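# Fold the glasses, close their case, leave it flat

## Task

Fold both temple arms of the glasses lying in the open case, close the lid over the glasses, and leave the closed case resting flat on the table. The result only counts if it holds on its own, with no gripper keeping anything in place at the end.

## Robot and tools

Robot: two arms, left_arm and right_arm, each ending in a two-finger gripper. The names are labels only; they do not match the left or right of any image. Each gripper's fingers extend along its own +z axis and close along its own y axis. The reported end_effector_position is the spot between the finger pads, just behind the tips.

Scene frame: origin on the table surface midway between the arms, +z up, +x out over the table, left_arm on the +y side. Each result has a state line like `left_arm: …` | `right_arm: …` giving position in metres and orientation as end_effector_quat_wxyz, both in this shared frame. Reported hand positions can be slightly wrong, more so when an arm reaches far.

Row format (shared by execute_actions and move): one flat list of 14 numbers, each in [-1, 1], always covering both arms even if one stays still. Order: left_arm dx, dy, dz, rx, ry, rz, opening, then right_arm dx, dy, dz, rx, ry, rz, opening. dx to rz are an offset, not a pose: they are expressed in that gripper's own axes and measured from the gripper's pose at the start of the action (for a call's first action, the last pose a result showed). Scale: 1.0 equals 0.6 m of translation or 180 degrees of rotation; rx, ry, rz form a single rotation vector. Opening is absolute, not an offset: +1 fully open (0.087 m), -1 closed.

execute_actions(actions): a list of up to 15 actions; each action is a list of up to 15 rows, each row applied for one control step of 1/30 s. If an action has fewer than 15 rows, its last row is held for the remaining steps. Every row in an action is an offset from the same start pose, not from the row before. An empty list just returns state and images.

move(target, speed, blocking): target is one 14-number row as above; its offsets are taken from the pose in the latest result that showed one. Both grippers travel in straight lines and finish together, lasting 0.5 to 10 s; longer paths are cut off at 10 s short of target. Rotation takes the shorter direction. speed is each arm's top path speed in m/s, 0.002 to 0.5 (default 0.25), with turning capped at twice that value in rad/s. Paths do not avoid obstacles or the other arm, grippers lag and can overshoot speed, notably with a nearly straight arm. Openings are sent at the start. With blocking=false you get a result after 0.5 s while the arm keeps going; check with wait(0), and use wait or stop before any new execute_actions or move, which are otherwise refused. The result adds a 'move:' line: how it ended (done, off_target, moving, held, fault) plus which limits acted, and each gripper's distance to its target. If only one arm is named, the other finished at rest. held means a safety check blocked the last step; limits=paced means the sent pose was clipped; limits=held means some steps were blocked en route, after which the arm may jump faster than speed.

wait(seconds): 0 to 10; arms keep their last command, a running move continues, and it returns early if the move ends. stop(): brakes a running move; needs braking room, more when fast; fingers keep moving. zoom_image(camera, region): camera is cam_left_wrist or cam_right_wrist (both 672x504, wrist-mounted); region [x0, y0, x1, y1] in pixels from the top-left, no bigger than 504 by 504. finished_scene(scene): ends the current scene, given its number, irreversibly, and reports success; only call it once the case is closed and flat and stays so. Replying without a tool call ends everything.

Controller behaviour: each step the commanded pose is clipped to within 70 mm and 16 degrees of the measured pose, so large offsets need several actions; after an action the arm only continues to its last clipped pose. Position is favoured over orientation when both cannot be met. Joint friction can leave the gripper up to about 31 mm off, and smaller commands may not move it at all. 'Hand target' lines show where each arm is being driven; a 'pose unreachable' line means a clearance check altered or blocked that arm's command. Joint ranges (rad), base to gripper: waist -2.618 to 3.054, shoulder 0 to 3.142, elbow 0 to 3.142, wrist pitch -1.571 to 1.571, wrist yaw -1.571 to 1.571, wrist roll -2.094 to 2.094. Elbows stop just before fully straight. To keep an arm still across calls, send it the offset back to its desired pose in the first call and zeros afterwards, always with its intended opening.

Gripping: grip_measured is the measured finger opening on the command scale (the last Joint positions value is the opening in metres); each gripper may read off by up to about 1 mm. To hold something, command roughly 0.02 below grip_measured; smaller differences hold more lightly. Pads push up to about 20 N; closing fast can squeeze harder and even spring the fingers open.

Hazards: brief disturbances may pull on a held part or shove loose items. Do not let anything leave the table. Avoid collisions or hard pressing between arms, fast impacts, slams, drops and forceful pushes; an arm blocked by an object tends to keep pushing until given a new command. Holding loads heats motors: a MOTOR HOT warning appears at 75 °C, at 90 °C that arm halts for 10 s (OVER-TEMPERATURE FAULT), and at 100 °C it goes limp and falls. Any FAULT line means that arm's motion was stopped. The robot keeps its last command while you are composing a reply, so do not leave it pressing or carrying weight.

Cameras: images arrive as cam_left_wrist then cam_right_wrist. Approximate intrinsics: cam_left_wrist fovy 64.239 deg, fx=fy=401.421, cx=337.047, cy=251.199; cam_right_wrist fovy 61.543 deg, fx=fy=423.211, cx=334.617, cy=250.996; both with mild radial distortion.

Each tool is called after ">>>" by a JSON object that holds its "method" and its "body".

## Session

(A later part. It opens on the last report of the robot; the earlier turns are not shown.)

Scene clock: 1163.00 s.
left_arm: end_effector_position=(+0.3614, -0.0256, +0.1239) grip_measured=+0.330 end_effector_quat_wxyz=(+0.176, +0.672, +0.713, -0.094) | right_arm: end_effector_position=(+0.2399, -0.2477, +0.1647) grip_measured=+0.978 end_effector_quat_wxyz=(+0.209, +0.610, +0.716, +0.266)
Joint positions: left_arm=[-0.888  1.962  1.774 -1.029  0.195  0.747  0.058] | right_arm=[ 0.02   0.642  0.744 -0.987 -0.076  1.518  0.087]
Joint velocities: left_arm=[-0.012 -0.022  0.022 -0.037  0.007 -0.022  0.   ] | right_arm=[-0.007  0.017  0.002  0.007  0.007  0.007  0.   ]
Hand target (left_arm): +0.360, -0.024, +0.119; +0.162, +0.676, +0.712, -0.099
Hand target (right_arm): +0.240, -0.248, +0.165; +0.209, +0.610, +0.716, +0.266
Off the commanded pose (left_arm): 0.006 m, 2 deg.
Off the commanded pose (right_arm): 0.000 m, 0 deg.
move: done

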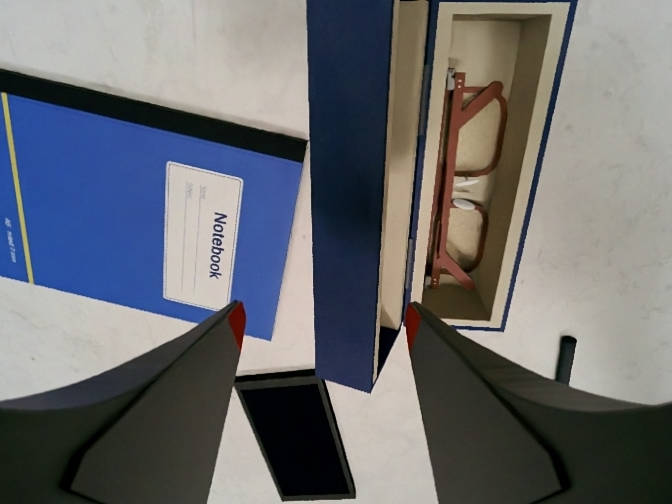

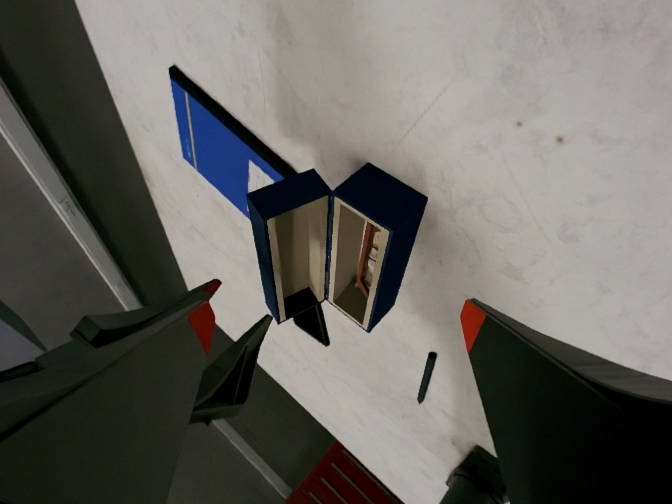

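>>> {"method": "move", "body": {"target": [0.0343,-0.0182,0.0745,0,0,0,0.33, 0,0,0,0,0,0,1], "speed": 0.1}}

Scene clock: 1176.83 s.
left_arm: end_effector_position=(+0.3609, -0.0257, +0.0772) grip_measured=+0.330 end_effector_quat_wxyz=(+0.181, +0.672, +0.712, -0.095) | right_arm: end_effector_position=(+0.2399, -0.2477, +0.1647) grip_measured=+0.978 end_effector_quat_wxyz=(+0.209, +0.610, +0.716, +0.266)
Joint positions: left_arm=[-0.888  1.958  1.58  -0.828  0.197  0.747  0.058] | right_arm=[ 0.02   0.642  0.744 -0.987 -0.076  1.518  0.087]
Joint velocities: left_arm=[-0.017 -0.007 -0.002 -0.022 -0.037  0.051 -0.001] | right_arm=[-0.002 -0.007  0.012  0.051 -0.037  0.007 -0.   ]
Hand target (left_arm): +0.356, -0.025, +0.074; +0.175, +0.672, +0.713, -0.094
Hand target (right_arm): +0.240, -0.248, +0.165; +0.209, +0.610, +0.716, +0.266
Off the commanded pose (left_arm): 0.007 m, 1 deg.
Off the commanded pose (right_arm): 0.000 m, 0 deg.
move: done

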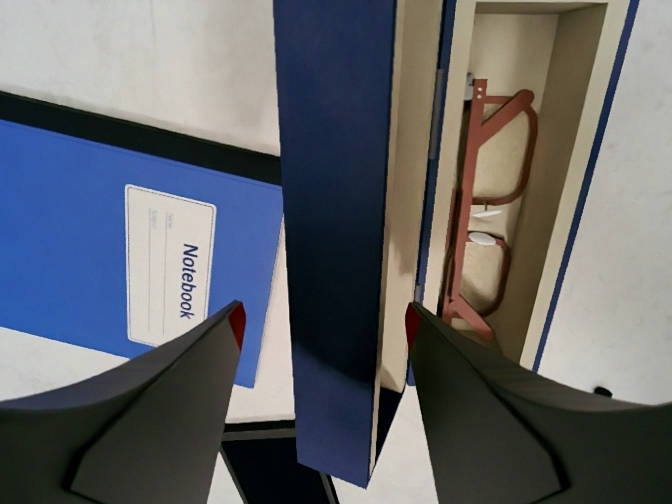

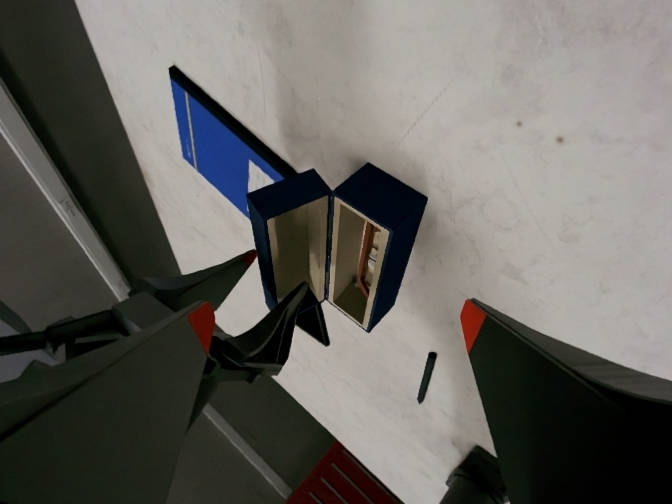

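>>> {"method": "move", "body": {"target": [-0.0068,-0.0697,-0.0217,-0.0615,0,0.0258,0.01, 0,0,0,0,0,0,1], "speed": 0.08}}

Scene clock: 1192.20 s.
left_arm: end_effector_position=(+0.3225, -0.0306, +0.0895) grip_measured=+0.010 end_effector_quat_wxyz=(+0.255, +0.679, +0.688, -0.024) | right_arm: end_effector_position=(+0.2399, -0.2477, +0.1647) grip_measured=+0.978 end_effector_quat_wxyz=(+0.209, +0.610, +0.716, +0.266)
Joint positions: left_arm=[-1.043  1.736  1.29  -0.605 -0.005  0.676  0.044] | right_arm=[ 0.02   0.642  0.744 -0.987 -0.076  1.518  0.087]
Joint velocities: left_arm=[ 0.002  0.002  0.007 -0.066  0.022  0.007  0.001] | right_arm=[-0.017  0.007  0.002 -0.007  0.022  0.037  0.   ]
Hand target (left_arm): +0.318, -0.027, +0.086; +0.251, +0.679, +0.690, -0.018
Hand target (right_arm): +0.240, -0.248, +0.165; +0.209, +0.610, +0.716, +0.266
Off the commanded pose (left_arm): 0.006 m, 1 deg.
Off the commanded pose (right_arm): 0.000 m, 0 deg.
move: done

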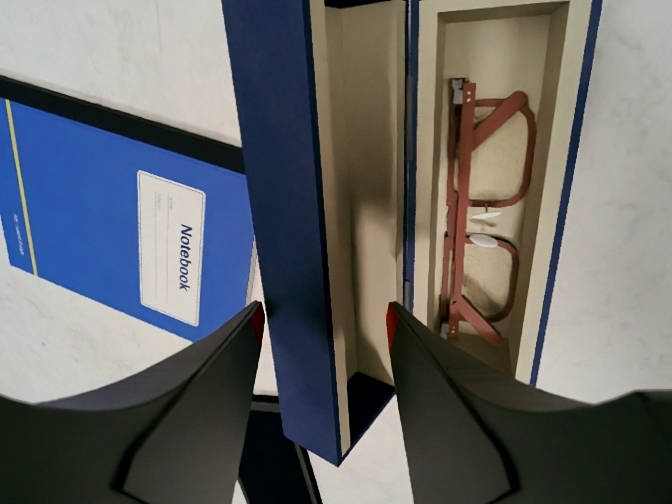

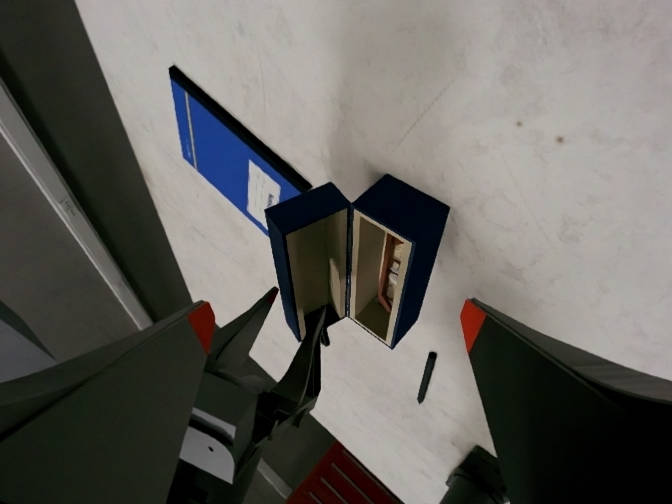

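>>> {"method": "zoom_image", "body": {"camera": "cam_left_wrist", "region": [210, 0, 610, 400]}}

>>> {"method": "zoom_image", "body": {"camera": "cam_right_wrist", "region": [200, 160, 460, 440]}}

Region (210, 0, 610, 400) of cam_left_wrist's 672x504 image, scaled by 1.260, with more detail than that image has.

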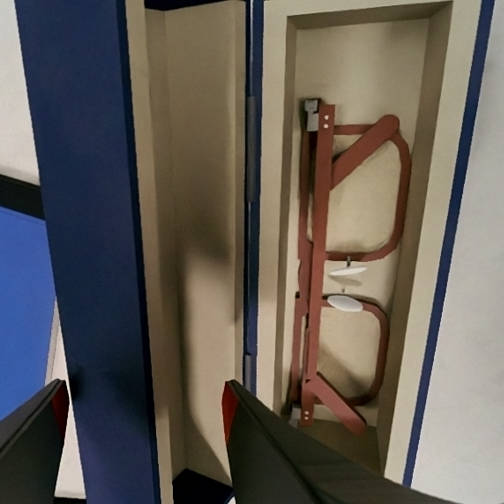

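Region (200, 160, 460, 440) of cam_right_wrist's 672x504 image, scaled by 1.800, with more detail than that image has; it fills the left 468 columns of this view, and the rest is white.

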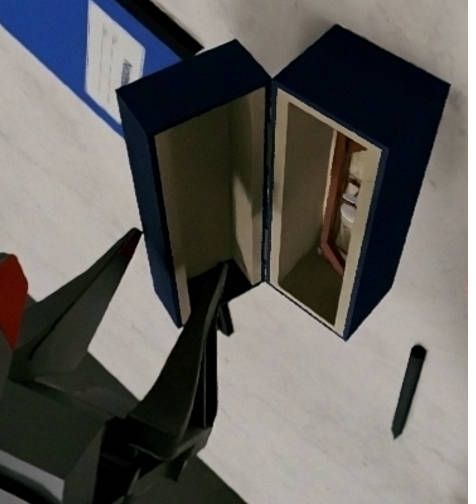

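>>> {"method": "move", "body": {"target": [0.0196,-0.028,0.0787,0.0851,0.0134,-0.0591,0.75, 0,0,0,0,0,0,1], "speed": 0.13}}

Scene clock: 1282.67 s.
left_arm: end_effector_position=(+0.3235, -0.0426, +0.0452) grip_measured=+0.750 end_effector_quat_wxyz=(+0.159, +0.647, +0.736, -0.119) | right_arm: end_effector_position=(+0.2399, -0.2477, +0.1647) grip_measured=+0.978 end_effector_quat_wxyz=(+0.209, +0.610, +0.716, +0.266)
Joint positions: left_arm=[-0.962  1.96   1.459 -0.726  0.209  0.601  0.077] | right_arm=[ 0.02   0.642  0.744 -0.987 -0.076  1.518  0.087]
Joint velocities: left_arm=[ 0.007  0.012 -0.002 -0.037  0.007  0.022 -0.001] | right_arm=[-0.002  0.007 -0.017 -0.022 -0.007  0.022 -0.   ]
Hand target (left_arm): +0.322, -0.040, +0.039; +0.143, +0.642, +0.743, -0.123
Hand target (right_arm): +0.240, -0.248, +0.165; +0.209, +0.610, +0.716, +0.266
Off the commanded pose (left_arm): 0.008 m, 2 deg.
Off the commanded pose (right_arm): 0.000 m, 0 deg.
move: done

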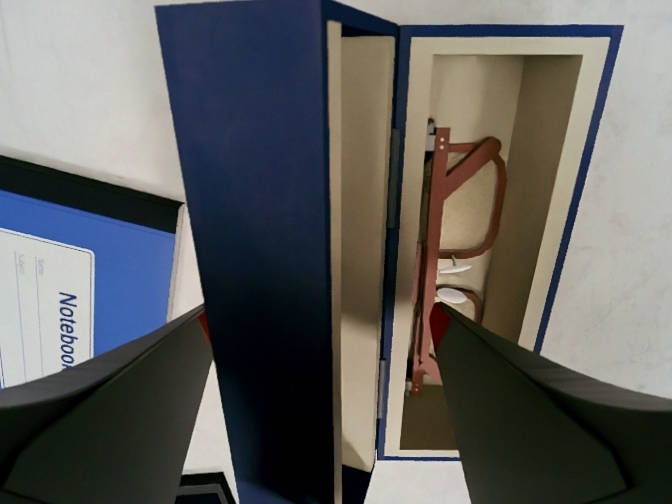

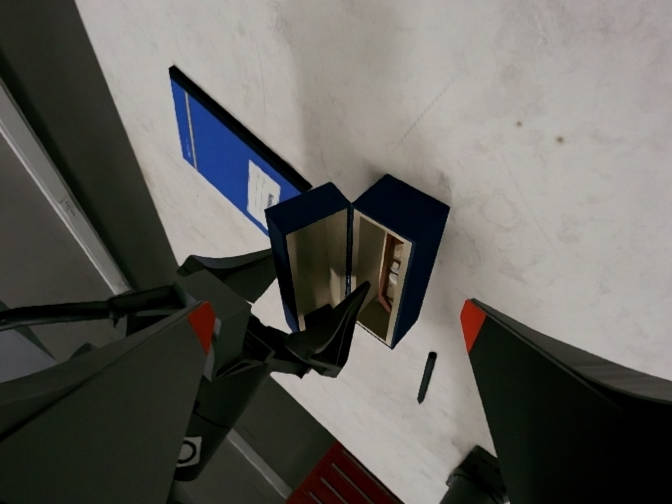

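>>> {"method": "zoom_image", "body": {"camera": "cam_right_wrist", "region": [170, 170, 450, 420]}}

Region (170, 170, 450, 420) of cam_right_wrist's 672x504 image, scaled by 1.800, with more detail than that image has; it fills the top 450 rows of this view, and the rest is white.

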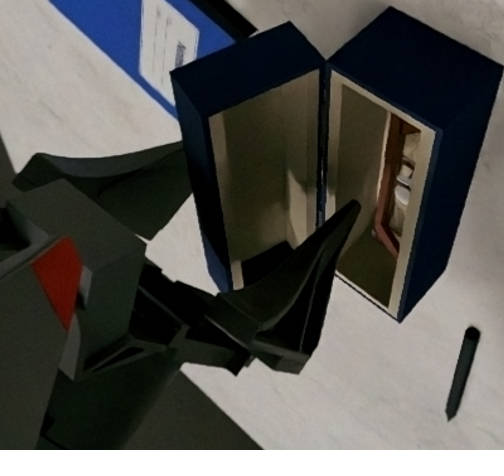

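>>> {"method": "execute_actions", "body": {"actions": []}}

Scene clock: 1305.77 s.
left_arm: end_effector_position=(+0.3229, -0.0426, +0.0452) grip_measured=+0.750 end_effector_quat_wxyz=(+0.158, +0.647, +0.737, -0.120) | right_arm: end_effector_position=(+0.2399, -0.2477, +0.1647) grip_measured=+0.978 end_effector_quat_wxyz=(+0.209, +0.610, +0.716, +0.266)
Joint positions: left_arm=[-0.962  1.96   1.459 -0.728  0.211  0.601  0.077] | right_arm=[ 0.02   0.642  0.744 -0.987 -0.076  1.518  0.087]
Joint velocities: left_arm=[-0.002 -0.007 -0.007 -0.022 -0.066 -0.022  0.001] | right_arm=[ 0.007  0.002 -0.012 -0.007 -0.051 -0.007 -0.001]
Hand target (left_arm): +0.322, -0.040, +0.039; +0.143, +0.642, +0.743, -0.123
Hand target (right_arm): +0.240, -0.248, +0.165; +0.209, +0.610, +0.716, +0.266
Off the commanded pose (left_arm): 0.007 m, 2 deg.
Off the commanded pose (right_arm): 0.000 m, 0 deg.

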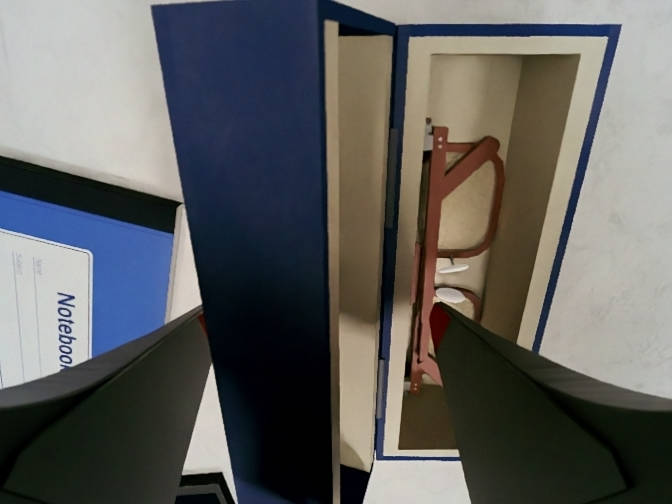

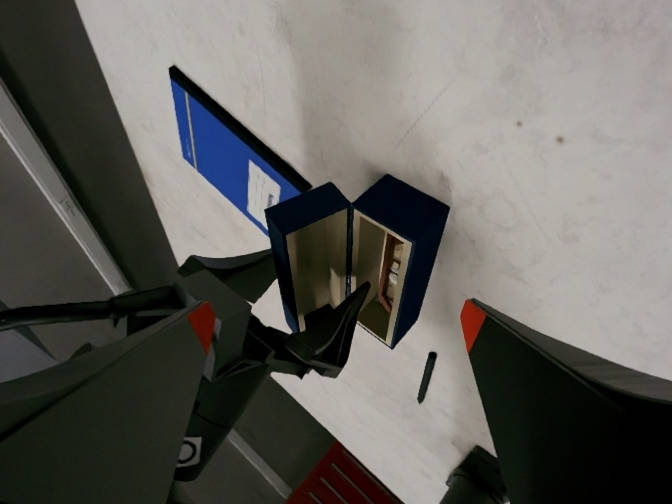

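>>> {"method": "move", "body": {"target": [0.009,-0.0007,0.0216,0,0.006,0,0.77, 0,0,0,0,0,0,1], "speed": 0.03}}

Scene clock: 1357.10 s.
left_arm: end_effector_position=(+0.3269, -0.0467, +0.0464) grip_measured=+0.770 end_effector_quat_wxyz=(+0.169, +0.646, +0.734, -0.121) | right_arm: end_effector_position=(+0.2399, -0.2477, +0.1647) grip_measured=+0.978 end_effector_quat_wxyz=(+0.209, +0.610, +0.716, +0.266)
Joint positions: left_arm=[-0.962  1.96   1.459 -0.705  0.211  0.601  0.077] | right_arm=[ 0.02   0.642  0.744 -0.987 -0.076  1.518  0.087]
Joint velocities: left_arm=[-0.007 -0.002  0.007  0.007  0.051 -0.037 -0.001] | right_arm=[ 0.007 -0.002  0.002  0.037  0.037 -0.007 -0.001]
Hand target (left_arm): +0.323, -0.043, +0.032; +0.151, +0.648, +0.738, -0.114
Hand target (right_arm): +0.240, -0.248, +0.165; +0.209, +0.610, +0.716, +0.266
Off the commanded pose (left_arm): 0.016 m, 2 deg.
Off the commanded pose (right_arm): 0.000 m, 0 deg.
move: off_target (left_arm)

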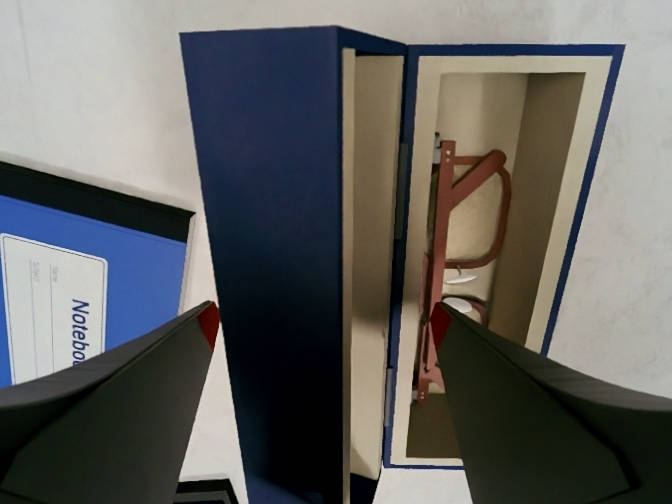

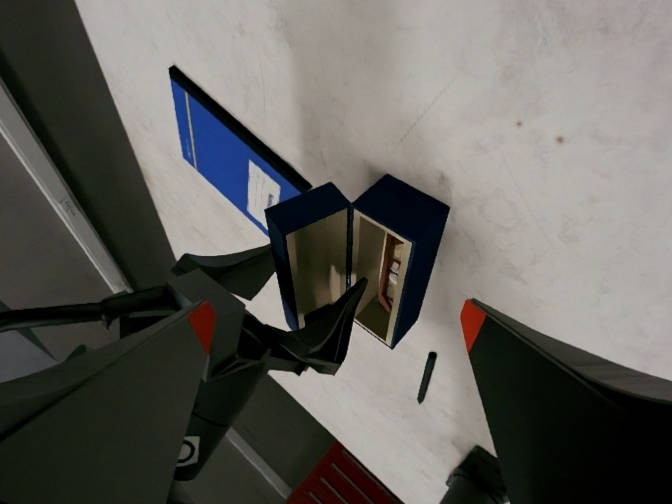

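>>> {"method": "move", "body": {"target": [0.0195,-0.0076,0.0245,0.0041,0.0119,-0.0013,0.77, 0,0,0,0,0,0,1], "speed": 0.04}}

Scene clock: 1374.33 s.
left_arm: end_effector_position=(+0.3289, -0.0488, +0.0471) grip_measured=+0.770 end_effector_quat_wxyz=(+0.175, +0.646, +0.733, -0.122) | right_arm: end_effector_position=(+0.2399, -0.2477, +0.1647) grip_measured=+0.978 end_effector_quat_wxyz=(+0.209, +0.610, +0.716, +0.266)
Joint positions: left_arm=[-0.962  1.96   1.459 -0.693  0.211  0.601  0.077] | right_arm=[ 0.02   0.642  0.744 -0.987 -0.076  1.518  0.087]
Joint velocities: left_arm=[ 0.002 -0.002 -0.012  0.081  0.007 -0.007 -0.   ] | right_arm=[ 0.007 -0.007  0.002 -0.022  0.022 -0.037 -0.   ]
Hand target (left_arm): +0.322, -0.042, +0.029; +0.151, +0.648, +0.738, -0.114
Hand target (right_arm): +0.240, -0.248, +0.165; +0.209, +0.610, +0.716, +0.266
Off the commanded pose (left_arm): 0.021 m, 3 deg.
Off the commanded pose (right_arm): 0.000 m, 0 deg.
move: off_target (left_arm)

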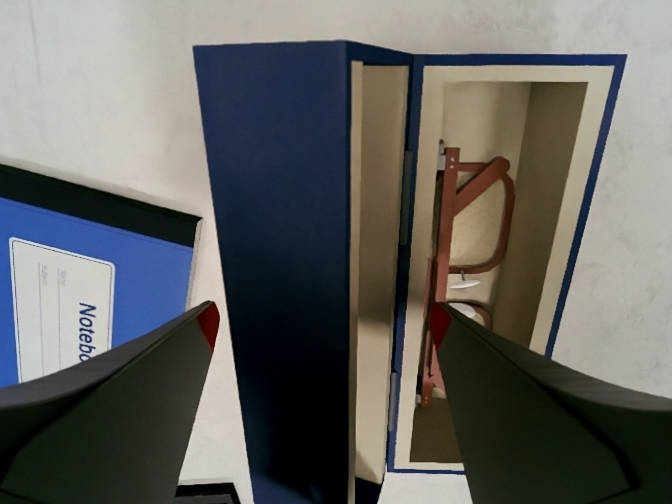

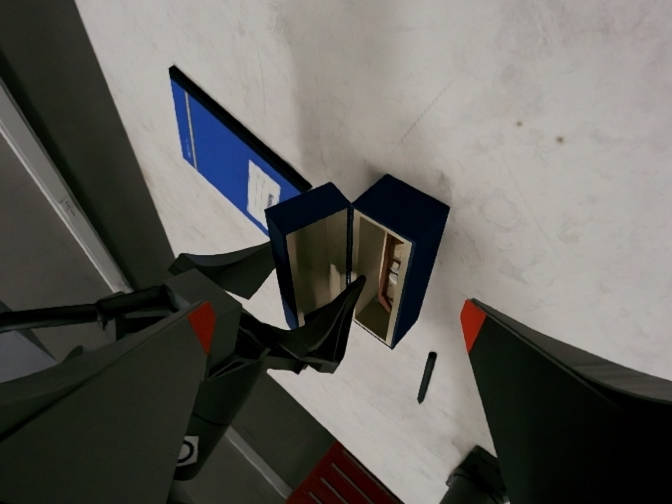

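>>> {"method": "move", "body": {"target": [-0.0112,-0.0073,-0.0556,0.006,0.0153,-0.0021,0.77, 0,0,0,0,0,0,1], "speed": 0.06}}

Scene clock: 1389.17 s.
left_arm: end_effector_position=(+0.3236, -0.0433, +0.0771) grip_measured=+0.770 end_effector_quat_wxyz=(+0.155, +0.647, +0.737, -0.120) | right_arm: end_effector_position=(+0.2399, -0.2477, +0.1647) grip_measured=+0.978 end_effector_quat_wxyz=(+0.209, +0.610, +0.716, +0.266)
Joint positions: left_arm=[-0.962  1.946  1.57  -0.859  0.211  0.601  0.077] | right_arm=[ 0.02   0.642  0.744 -0.987 -0.076  1.518  0.087]
Joint velocities: left_arm=[-0.017  0.002  0.012 -0.081 -0.051  0.037  0.   ] | right_arm=[-0.022  0.032 -0.002 -0.051 -0.066 -0.037  0.001]
Hand target (left_arm): +0.322, -0.041, +0.080; +0.151, +0.648, +0.738, -0.113
Hand target (right_arm): +0.240, -0.248, +0.165; +0.209, +0.610, +0.716, +0.266
Off the commanded pose (left_arm): 0.004 m, 1 deg.
Off the commanded pose (right_arm): 0.000 m, 0 deg.
move: done

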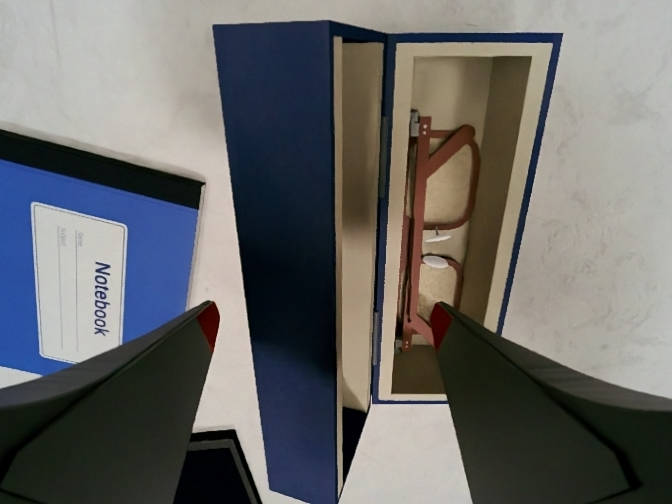

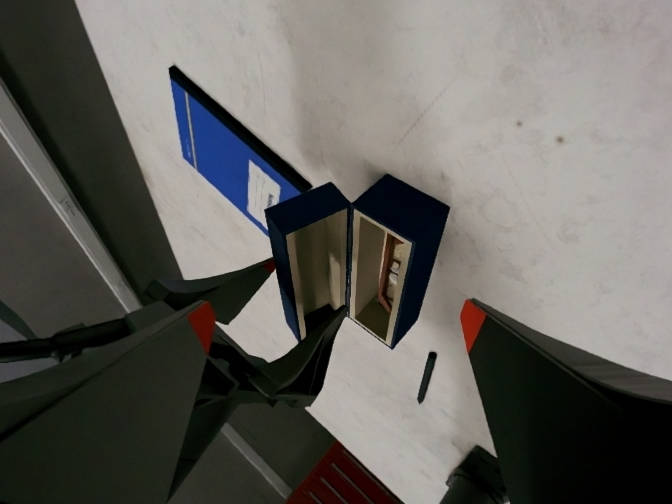

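>>> {"method": "zoom_image", "body": {"camera": "cam_right_wrist", "region": [130, 160, 460, 430]}}

Region (130, 160, 460, 430) of cam_right_wrist's 672x504 image, scaled by 1.527, with more detail than that image has; it fills the top 412 rows of this view, and the rest is white.

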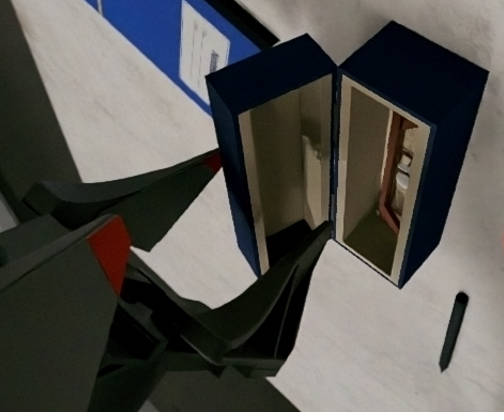

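>>> {"method": "move", "body": {"target": [0.0348,-0.0057,0.0723,0,0.005,0,0.77, 0,0,0,0,0,0,1], "speed": 0.05}}

Scene clock: 1409.23 s.
left_arm: end_effector_position=(+0.3261, -0.0458, +0.0426) grip_measured=+0.770 end_effector_quat_wxyz=(+0.166, +0.646, +0.735, -0.121) | right_arm: end_effector_position=(+0.2399, -0.2477, +0.1647) grip_measured=+0.978 end_effector_quat_wxyz=(+0.209, +0.610, +0.716, +0.266)
Joint positions: left_arm=[-0.962  1.966  1.453 -0.7    0.211  0.601  0.077] | right_arm=[ 0.02   0.642  0.744 -0.987 -0.076  1.518  0.087]
Joint velocities: left_arm=[-0.002  0.012  0.012  0.081 -0.022 -0.007 -0.   ] | right_arm=[-0.002 -0.002  0.007 -0.007  0.037 -0.007 -0.   ]
Hand target (left_arm): +0.321, -0.041, +0.029; +0.149, +0.648, +0.738, -0.115
Hand target (right_arm): +0.240, -0.248, +0.165; +0.209, +0.610, +0.716, +0.266
Off the commanded pose (left_arm): 0.015 m, 2 deg.
Off the commanded pose (right_arm): 0.000 m, 0 deg.
move: off_target (left_arm)

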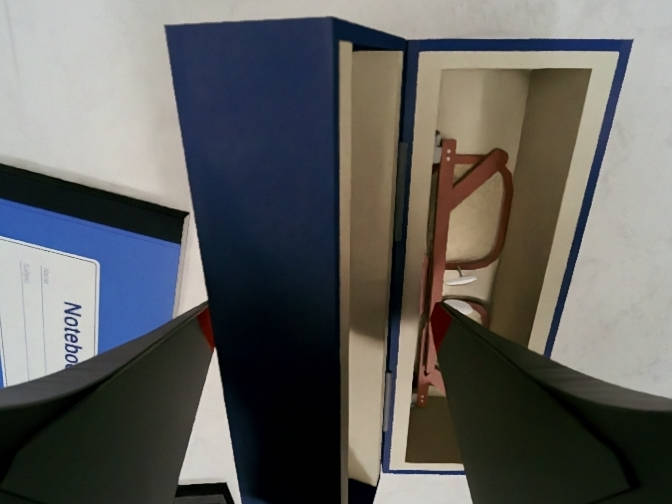

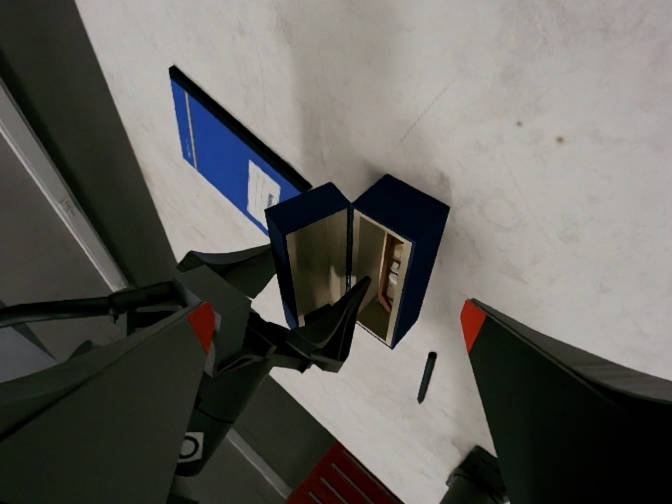

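>>> {"method": "zoom_image", "body": {"camera": "cam_right_wrist", "region": [170, 200, 420, 400]}}

Region (170, 200, 420, 400) of cam_right_wrist's 672x504 image, scaled by 2.016, with more detail than that image has; it fills the top 403 rows of this view, and the rest is white.

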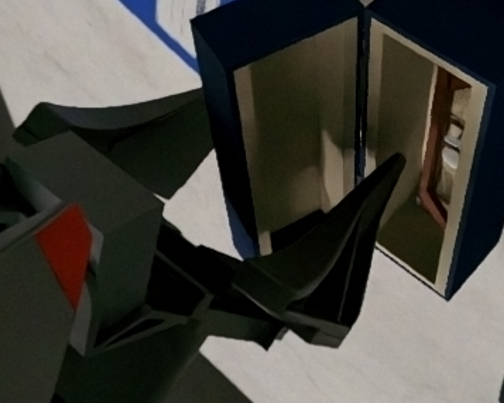

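>>> {"method": "move", "body": {"target": [-0.0123,0.0157,-0.0758,0.095,-0.0081,-0.0471,0.77, 0,0,0,0,0,0,1], "speed": 0.12}}

Scene clock: 1519.10 s.
left_arm: end_effector_position=(+0.3323, -0.0351, +0.0938) grip_measured=+0.770 end_effector_quat_wxyz=(+0.078, +0.609, +0.750, -0.245) | right_arm: end_effector_position=(+0.2399, -0.2477, +0.1647) grip_measured=+0.978 end_effector_quat_wxyz=(+0.209, +0.610, +0.716, +0.266)
Joint positions: left_arm=[-0.819  2.103  1.845 -1.152  0.497  0.664  0.077] | right_arm=[ 0.02   0.642  0.744 -0.987 -0.076  1.518  0.087]
Joint velocities: left_arm=[-0.007 -0.002  0.002  0.037  0.022 -0.007  0.   ] | right_arm=[ 0.017 -0.022 -0.002  0.007 -0.051  0.022 -0.   ]
Hand target (left_arm): +0.332, -0.033, +0.088; +0.065, +0.607, +0.752, -0.249
Hand target (right_arm): +0.240, -0.248, +0.165; +0.209, +0.610, +0.716, +0.266
Off the commanded pose (left_arm): 0.006 m, 1 deg.
Off the commanded pose (right_arm): 0.000 m, 0 deg.
move: done

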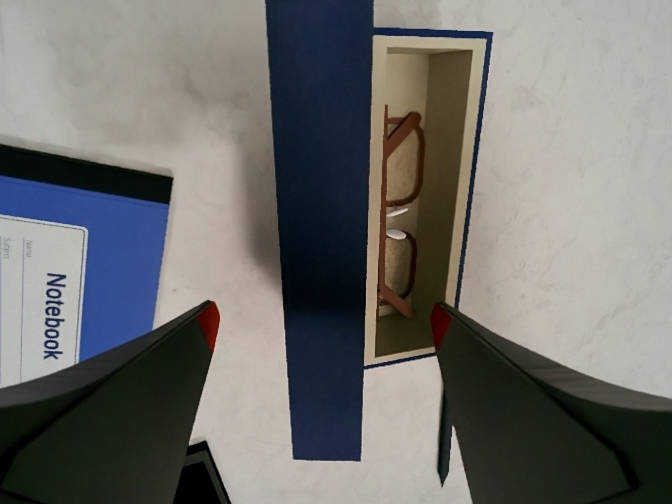

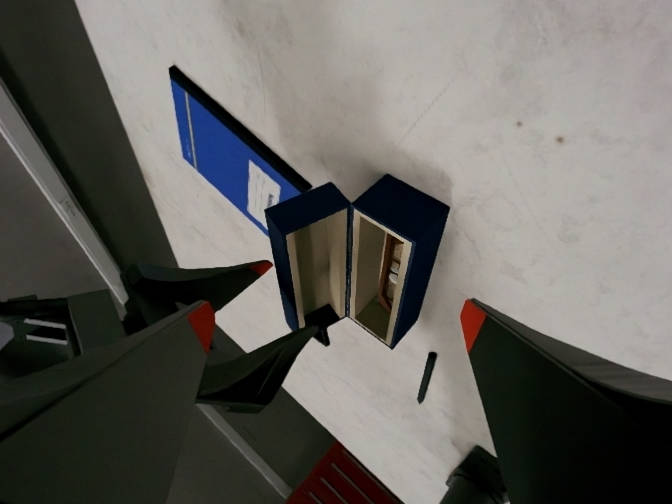

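>>> {"method": "move", "body": {"target": [0.0134,0,0.0287,0.0066,0.0045,-0.0039,0.15, 0,0,0,0,0,0,1], "speed": 0.05}}

Scene clock: 1530.03 s.
left_arm: end_effector_position=(+0.3330, -0.0358, +0.0872) grip_measured=+0.150 end_effector_quat_wxyz=(+0.080, +0.610, +0.749, -0.246) | right_arm: end_effector_position=(+0.2399, -0.2477, +0.1647) grip_measured=+0.978 end_effector_quat_wxyz=(+0.209, +0.610, +0.716, +0.266)
Joint positions: left_arm=[-0.819  2.103  1.819 -1.121  0.498  0.664  0.05 ] | right_arm=[ 0.02   0.642  0.744 -0.987 -0.076  1.518  0.087]
Joint velocities: left_arm=[ 0.002  0.002 -0.002 -0.007 -0.022  0.037  0.001] | right_arm=[-0.027  0.007  0.012  0.007 -0.007 -0.022  0.001]
Hand target (left_arm): +0.327, -0.036, +0.076; +0.065, +0.608, +0.752, -0.249
Hand target (right_arm): +0.240, -0.248, +0.165; +0.209, +0.610, +0.716, +0.266
Off the commanded pose (left_arm): 0.013 m, 2 deg.
Off the commanded pose (right_arm): 0.000 m, 0 deg.
move: off_target (left_arm)

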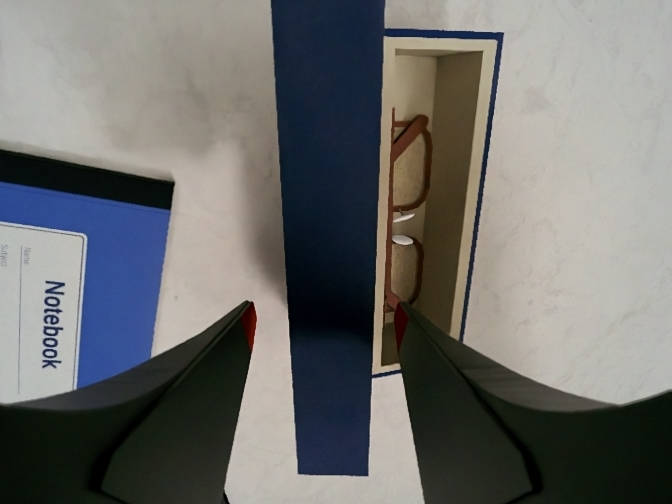

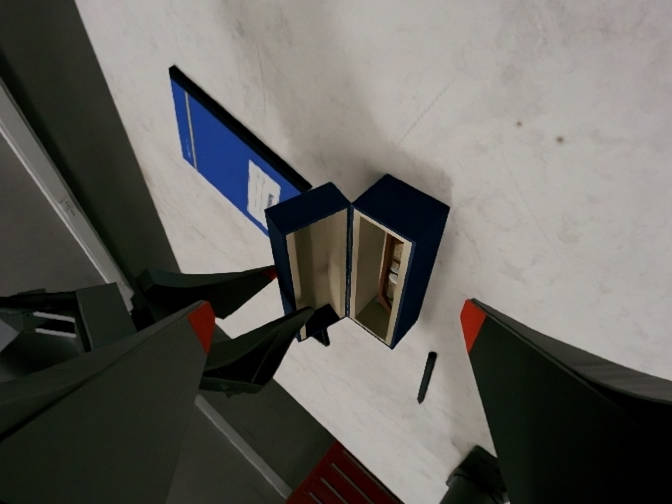

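>>> {"method": "execute_actions", "body": {"actions": [[[0.0135,-0.008,0.0256,0.0066,0.0059,-0.0046,0.05, 0,0,0,0,0,0,1]]]}}

Scene clock: 1546.43 s.
left_arm: end_effector_position=(+0.3295, -0.0366, +0.0793) grip_measured=+0.050 end_effector_quat_wxyz=(+0.077, +0.610, +0.749, -0.246) | right_arm: end_effector_position=(+0.2399, -0.2477, +0.1647) grip_measured=+0.978 end_effector_quat_wxyz=(+0.209, +0.610, +0.716, +0.266)
Joint positions: left_arm=[-0.826  2.102  1.785 -1.093  0.498  0.658  0.046] | right_arm=[ 0.02   0.642  0.744 -0.987 -0.076  1.518  0.087]
Joint velocities: left_arm=[-0.017  0.002  0.002 -0.007 -0.007 -0.007  0.001] | right_arm=[ 0.007 -0.007  0.007 -0.022 -0.037 -0.037 -0.001]
Hand target (left_arm): +0.324, -0.037, +0.072; +0.066, +0.608, +0.752, -0.248
Hand target (right_arm): +0.240, -0.248, +0.165; +0.209, +0.610, +0.716, +0.266
Off the commanded pose (left_arm): 0.010 m, 1 deg.
Off the commanded pose (right_arm): 0.000 m, 0 deg.

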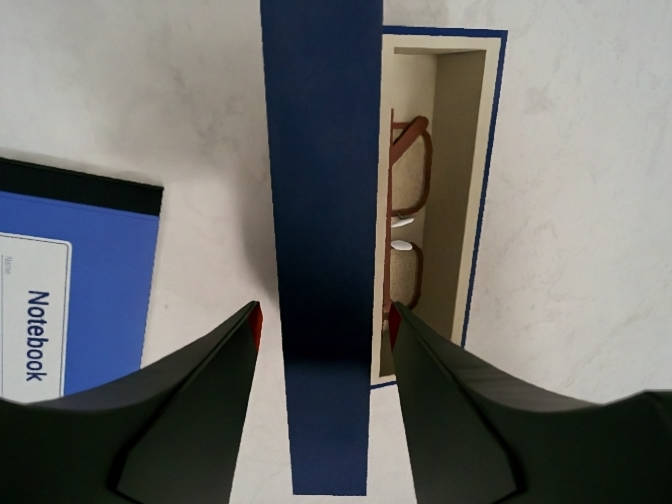

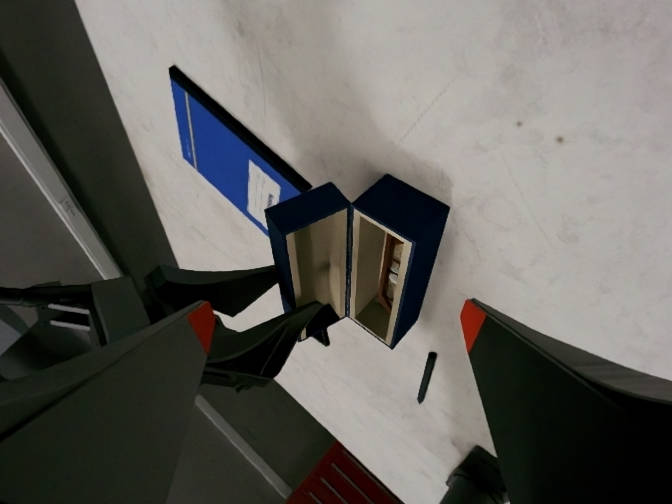

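>>> {"method": "execute_actions", "body": {"actions": [[[0,0,0,0,0,0,0.02, 0,0,0,0,0,0,1],[0,0,0,0,0,0,-0.01, 0,0,0,0,0,0,1],[0,0,0,0,0,0,-0.04, 0,0,0,0,0,0,1],[0,0,0,0,0,0,-0.07, 0,0,0,0,0,0,1],[0,0,0,0,0,0,-0.10, 0,0,0,0,0,0,1],[0,0,0,0,0,0,-0.13, 0,0,0,0,0,0,1],[0,0,0,0,0,0,-0.16, 0,0,0,0,0,0,1],[0,0,0,0,0,0,-0.19, 0,0,0,0,0,0,1],[0,0,0,0,0,0,-0.22, 0,0,0,0,0,0,1],[0,0,0,0,0,0,-0.24, 0,0,0,0,0,0,1],[0,0,0,0,0,0,-0.26, 0,0,0,0,0,0,1],[0,0,0,0,0,0,-0.275, 0,0,0,0,0,0,1],[0,0,0,0,0,0,-0.29, 0,0,0,0,0,0,1],[0,0,0,0,0,0,-0.30, 0,0,0,0,0,0,1],[0,0,0,0,0,0,-0.31, 0,0,0,0,0,0,1]],[[0,0,0,0,0,0,-0.316, 0,0,0,0,0,0,1],[0,0,0,0,0,0,-0.322, 0,0,0,0,0,0,1],[0,0,0,0,0,0,-0.328, 0,0,0,0,0,0,1],[0,0,0,0,0,0,-0.334, 0,0,0,0,0,0,1],[0,0,0,0,0,0,-0.34, 0,0,0,0,0,0,1],[0,0,0,0,0,0,-0.346, 0,0,0,0,0,0,1],[0,0,0,0,0,0,-0.352, 0,0,0,0,0,0,1],[0,0,0,0,0,0,-0.358, 0,0,0,0,0,0,1],[0,0,0,0,0,0,-0.364, 0,0,0,0,0,0,1],[0,0,0,0,0,0,-0.37, 0,0,0,0,0,0,1],[0,0,0,0,0,0,-0.376, 0,0,0,0,0,0,1],[0,0,0,0,0,0,-0.382, 0,0,0,0,0,0,1],[0,0,0,0,0,0,-0.388, 0,0,0,0,0,0,1],[0,0,0,0,0,0,-0.39, 0,0,0,0,0,0,1],[0,0,0,0,0,0,-0.39, 0,0,0,0,0,0,1]]]}}

Scene clock: 1559.23 s.
left_arm: end_effector_position=(+0.3297, -0.0368, +0.0794) grip_measured=-0.387 end_effector_quat_wxyz=(+0.078, +0.610, +0.749, -0.246) | right_arm: end_effector_position=(+0.2399, -0.2477, +0.1647) grip_measured=+0.978 end_effector_quat_wxyz=(+0.209, +0.610, +0.716, +0.266)
Joint positions: left_arm=[-0.826  2.102  1.785 -1.092  0.498  0.658  0.027] | right_arm=[ 0.02   0.642  0.744 -0.987 -0.076  1.518  0.087]
Joint velocities: left_arm=[ 0.002 -0.002 -0.022  0.007 -0.051 -0.051 -0.001] | right_arm=[-0.002  0.002  0.017 -0.007  0.051  0.022  0.001]
Hand target (left_arm): +0.330, -0.037, +0.079; +0.078, +0.610, +0.749, -0.246
Hand target (right_arm): +0.240, -0.248, +0.165; +0.209, +0.610, +0.716, +0.266
Off the commanded pose (left_arm): 0.000 m, 0 deg.
Off the commanded pose (right_arm): 0.000 m, 0 deg.

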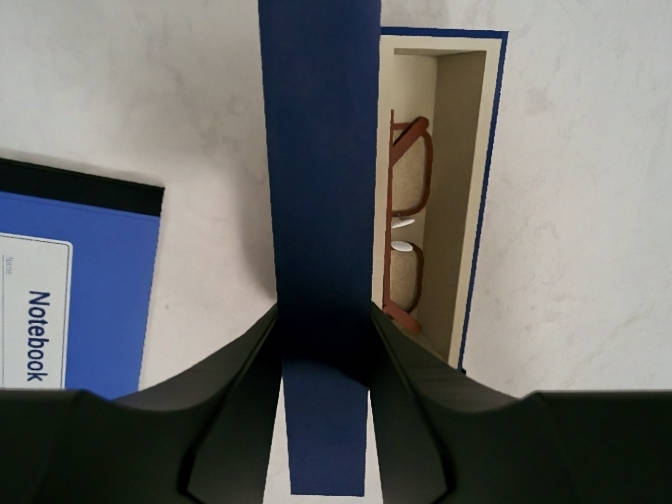

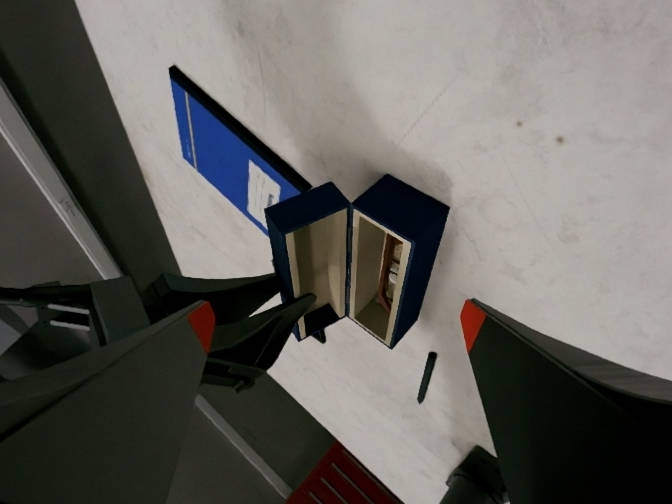

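>>> {"method": "execute_actions", "body": {"actions": [[[0,0,0,0,0,0,-0.394, 0,0,0,0,0,0,1],[0,0,0,0,0,0,-0.398, 0,0,0,0,0,0,1],[0,0,0,0,0,0,-0.402, 0,0,0,0,0,0,1],[0,0,0,0,0,0,-0.406, 0,0,0,0,0,0,1],[0,0,0,0,0,0,-0.41, 0,0,0,0,0,0,1],[0,0,0,0,0,0,-0.414, 0,0,0,0,0,0,1],[0,0,0,0,0,0,-0.418, 0,0,0,0,0,0,1],[0,0,0,0,0,0,-0.422, 0,0,0,0,0,0,1],[0,0,0,0,0,0,-0.426, 0,0,0,0,0,0,1],[0,0,0,0,0,0,-0.43, 0,0,0,0,0,0,1]]]}}

Scene clock: 1564.17 s.
left_arm: end_effector_position=(+0.3297, -0.0368, +0.0794) grip_measured=-0.393 end_effector_quat_wxyz=(+0.078, +0.610, +0.749, -0.246) | right_arm: end_effector_position=(+0.2399, -0.2477, +0.1647) grip_measured=+0.978 end_effector_quat_wxyz=(+0.209, +0.610, +0.716, +0.266)
Joint positions: left_arm=[-0.826  2.102  1.785 -1.092  0.498  0.658  0.027] | right_arm=[ 0.02   0.642  0.744 -0.987 -0.076  1.518  0.087]
Joint velocities: left_arm=[-0.012 -0.017 -0.017  0.037 -0.051  0.007  0.001] | right_arm=[-0.002  0.027 -0.002 -0.051  0.022 -0.037 -0.   ]
Hand target (left_arm): +0.330, -0.037, +0.079; +0.078, +0.610, +0.749, -0.246
Hand target (right_arm): +0.240, -0.248, +0.165; +0.209, +0.610, +0.716, +0.266
Off the commanded pose (left_arm): 0.000 m, 0 deg.
Off the commanded pose (right_arm): 0.000 m, 0 deg.

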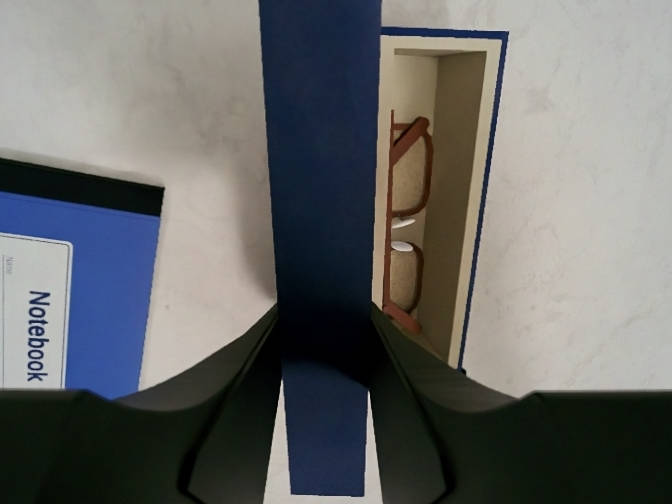

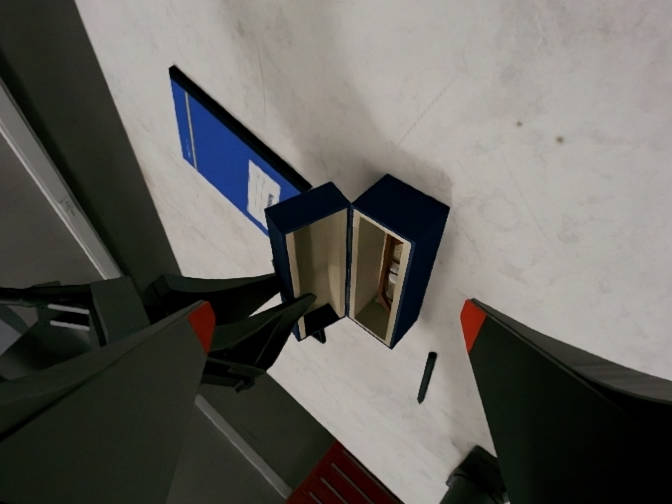

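>>> {"method": "move", "body": {"target": [0.0006,-0.024,0.0012,-0.1002,0.0008,0.048,-0.415, 0,0,0,0,0,0,1], "speed": 0.1}}

Scene clock: 1581.30 s.
left_arm: end_effector_position=(+0.3174, -0.0391, +0.0860) grip_measured=-0.395 end_effector_quat_wxyz=(+0.191, +0.644, +0.730, -0.127) | right_arm: end_effector_position=(+0.2399, -0.2477, +0.1647) grip_measured=+0.978 end_effector_quat_wxyz=(+0.209, +0.610, +0.716, +0.266)
Joint positions: left_arm=[-0.962  1.845  1.452 -0.767  0.219  0.596  0.026] | right_arm=[ 0.02   0.642  0.744 -0.987 -0.076  1.518  0.087]
Joint velocities: left_arm=[-0.007 -0.017 -0.007  0.007 -0.051  0.022 -0.001] | right_arm=[ 0.002 -0.017  0.002  0.007 -0.051 -0.051  0.   ]
Hand target (left_arm): +0.316, -0.038, +0.082; +0.193, +0.643, +0.731, -0.119
Hand target (right_arm): +0.240, -0.248, +0.165; +0.209, +0.610, +0.716, +0.266
Off the commanded pose (left_arm): 0.004 m, 1 deg.
Off the commanded pose (right_arm): 0.000 m, 0 deg.
move: done

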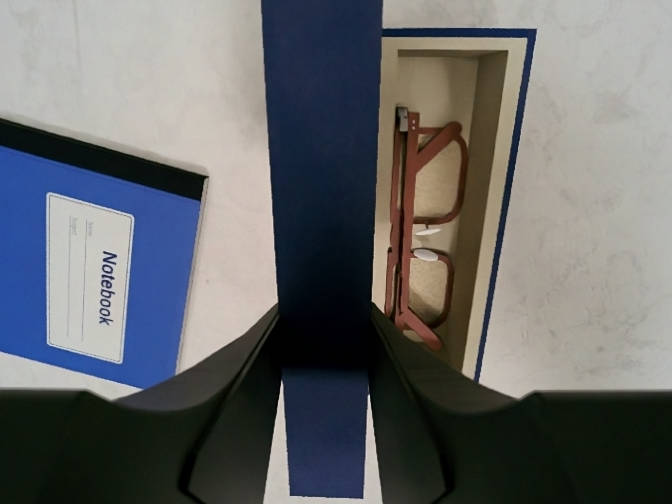

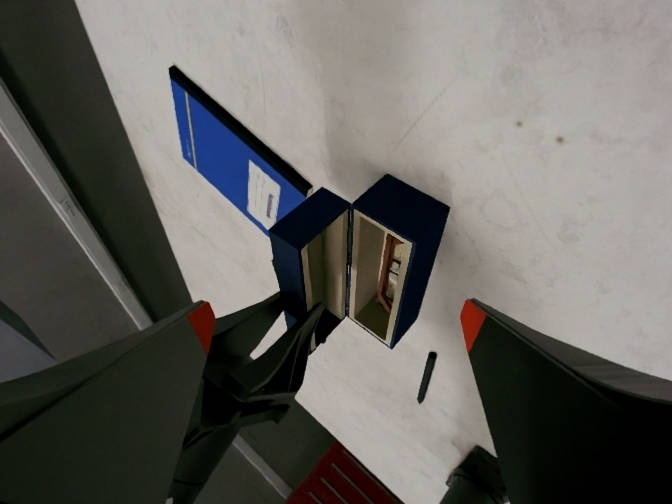

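>>> {"method": "move", "body": {"target": [0.0013,-0.0417,0.0028,-0.1494,0.0016,0.074,-0.415, 0,0,0,0,0,0,1], "speed": 0.15}}

Scene clock: 1592.67 s.
left_arm: end_effector_position=(+0.2954, -0.0460, +0.0872) grip_measured=-0.395 end_effector_quat_wxyz=(+0.353, +0.658, +0.663, +0.061) | right_arm: end_effector_position=(+0.2399, -0.2477, +0.1647) grip_measured=+0.978 end_effector_quat_wxyz=(+0.209, +0.610, +0.716, +0.266)
Joint positions: left_arm=[-1.242  1.634  1.048 -0.308 -0.31   0.59   0.026] | right_arm=[ 0.02   0.642  0.744 -0.987 -0.076  1.518  0.087]
Joint velocities: left_arm=[ 0.002 -0.002 -0.007 -0.007 -0.037 -0.037  0.001] | right_arm=[-0.027 -0.007  0.007 -0.051  0.051  0.022 -0.001]
Hand target (left_arm): +0.294, -0.042, +0.083; +0.351, +0.660, +0.661, +0.070
Hand target (right_arm): +0.240, -0.248, +0.165; +0.209, +0.610, +0.716, +0.266
Off the commanded pose (left_arm): 0.006 m, 1 deg.
Off the commanded pose (right_arm): 0.000 m, 0 deg.
move: done

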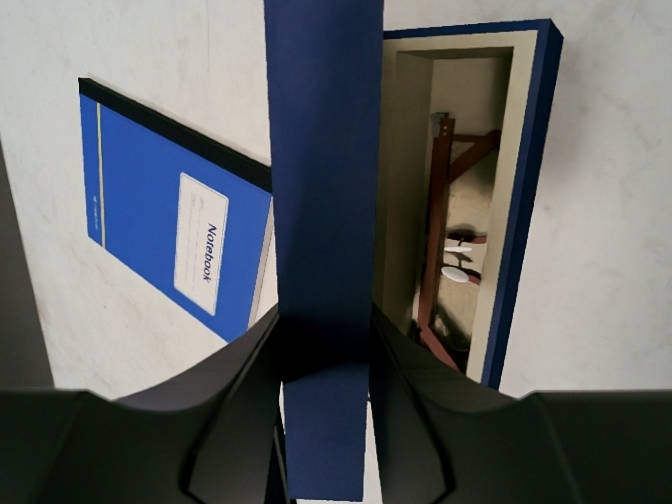

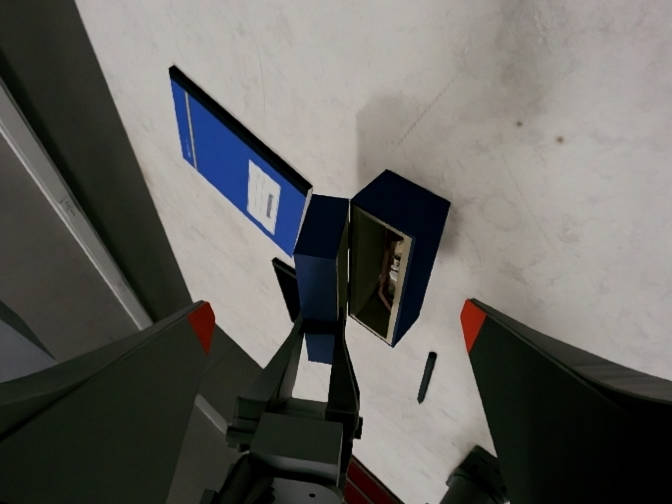

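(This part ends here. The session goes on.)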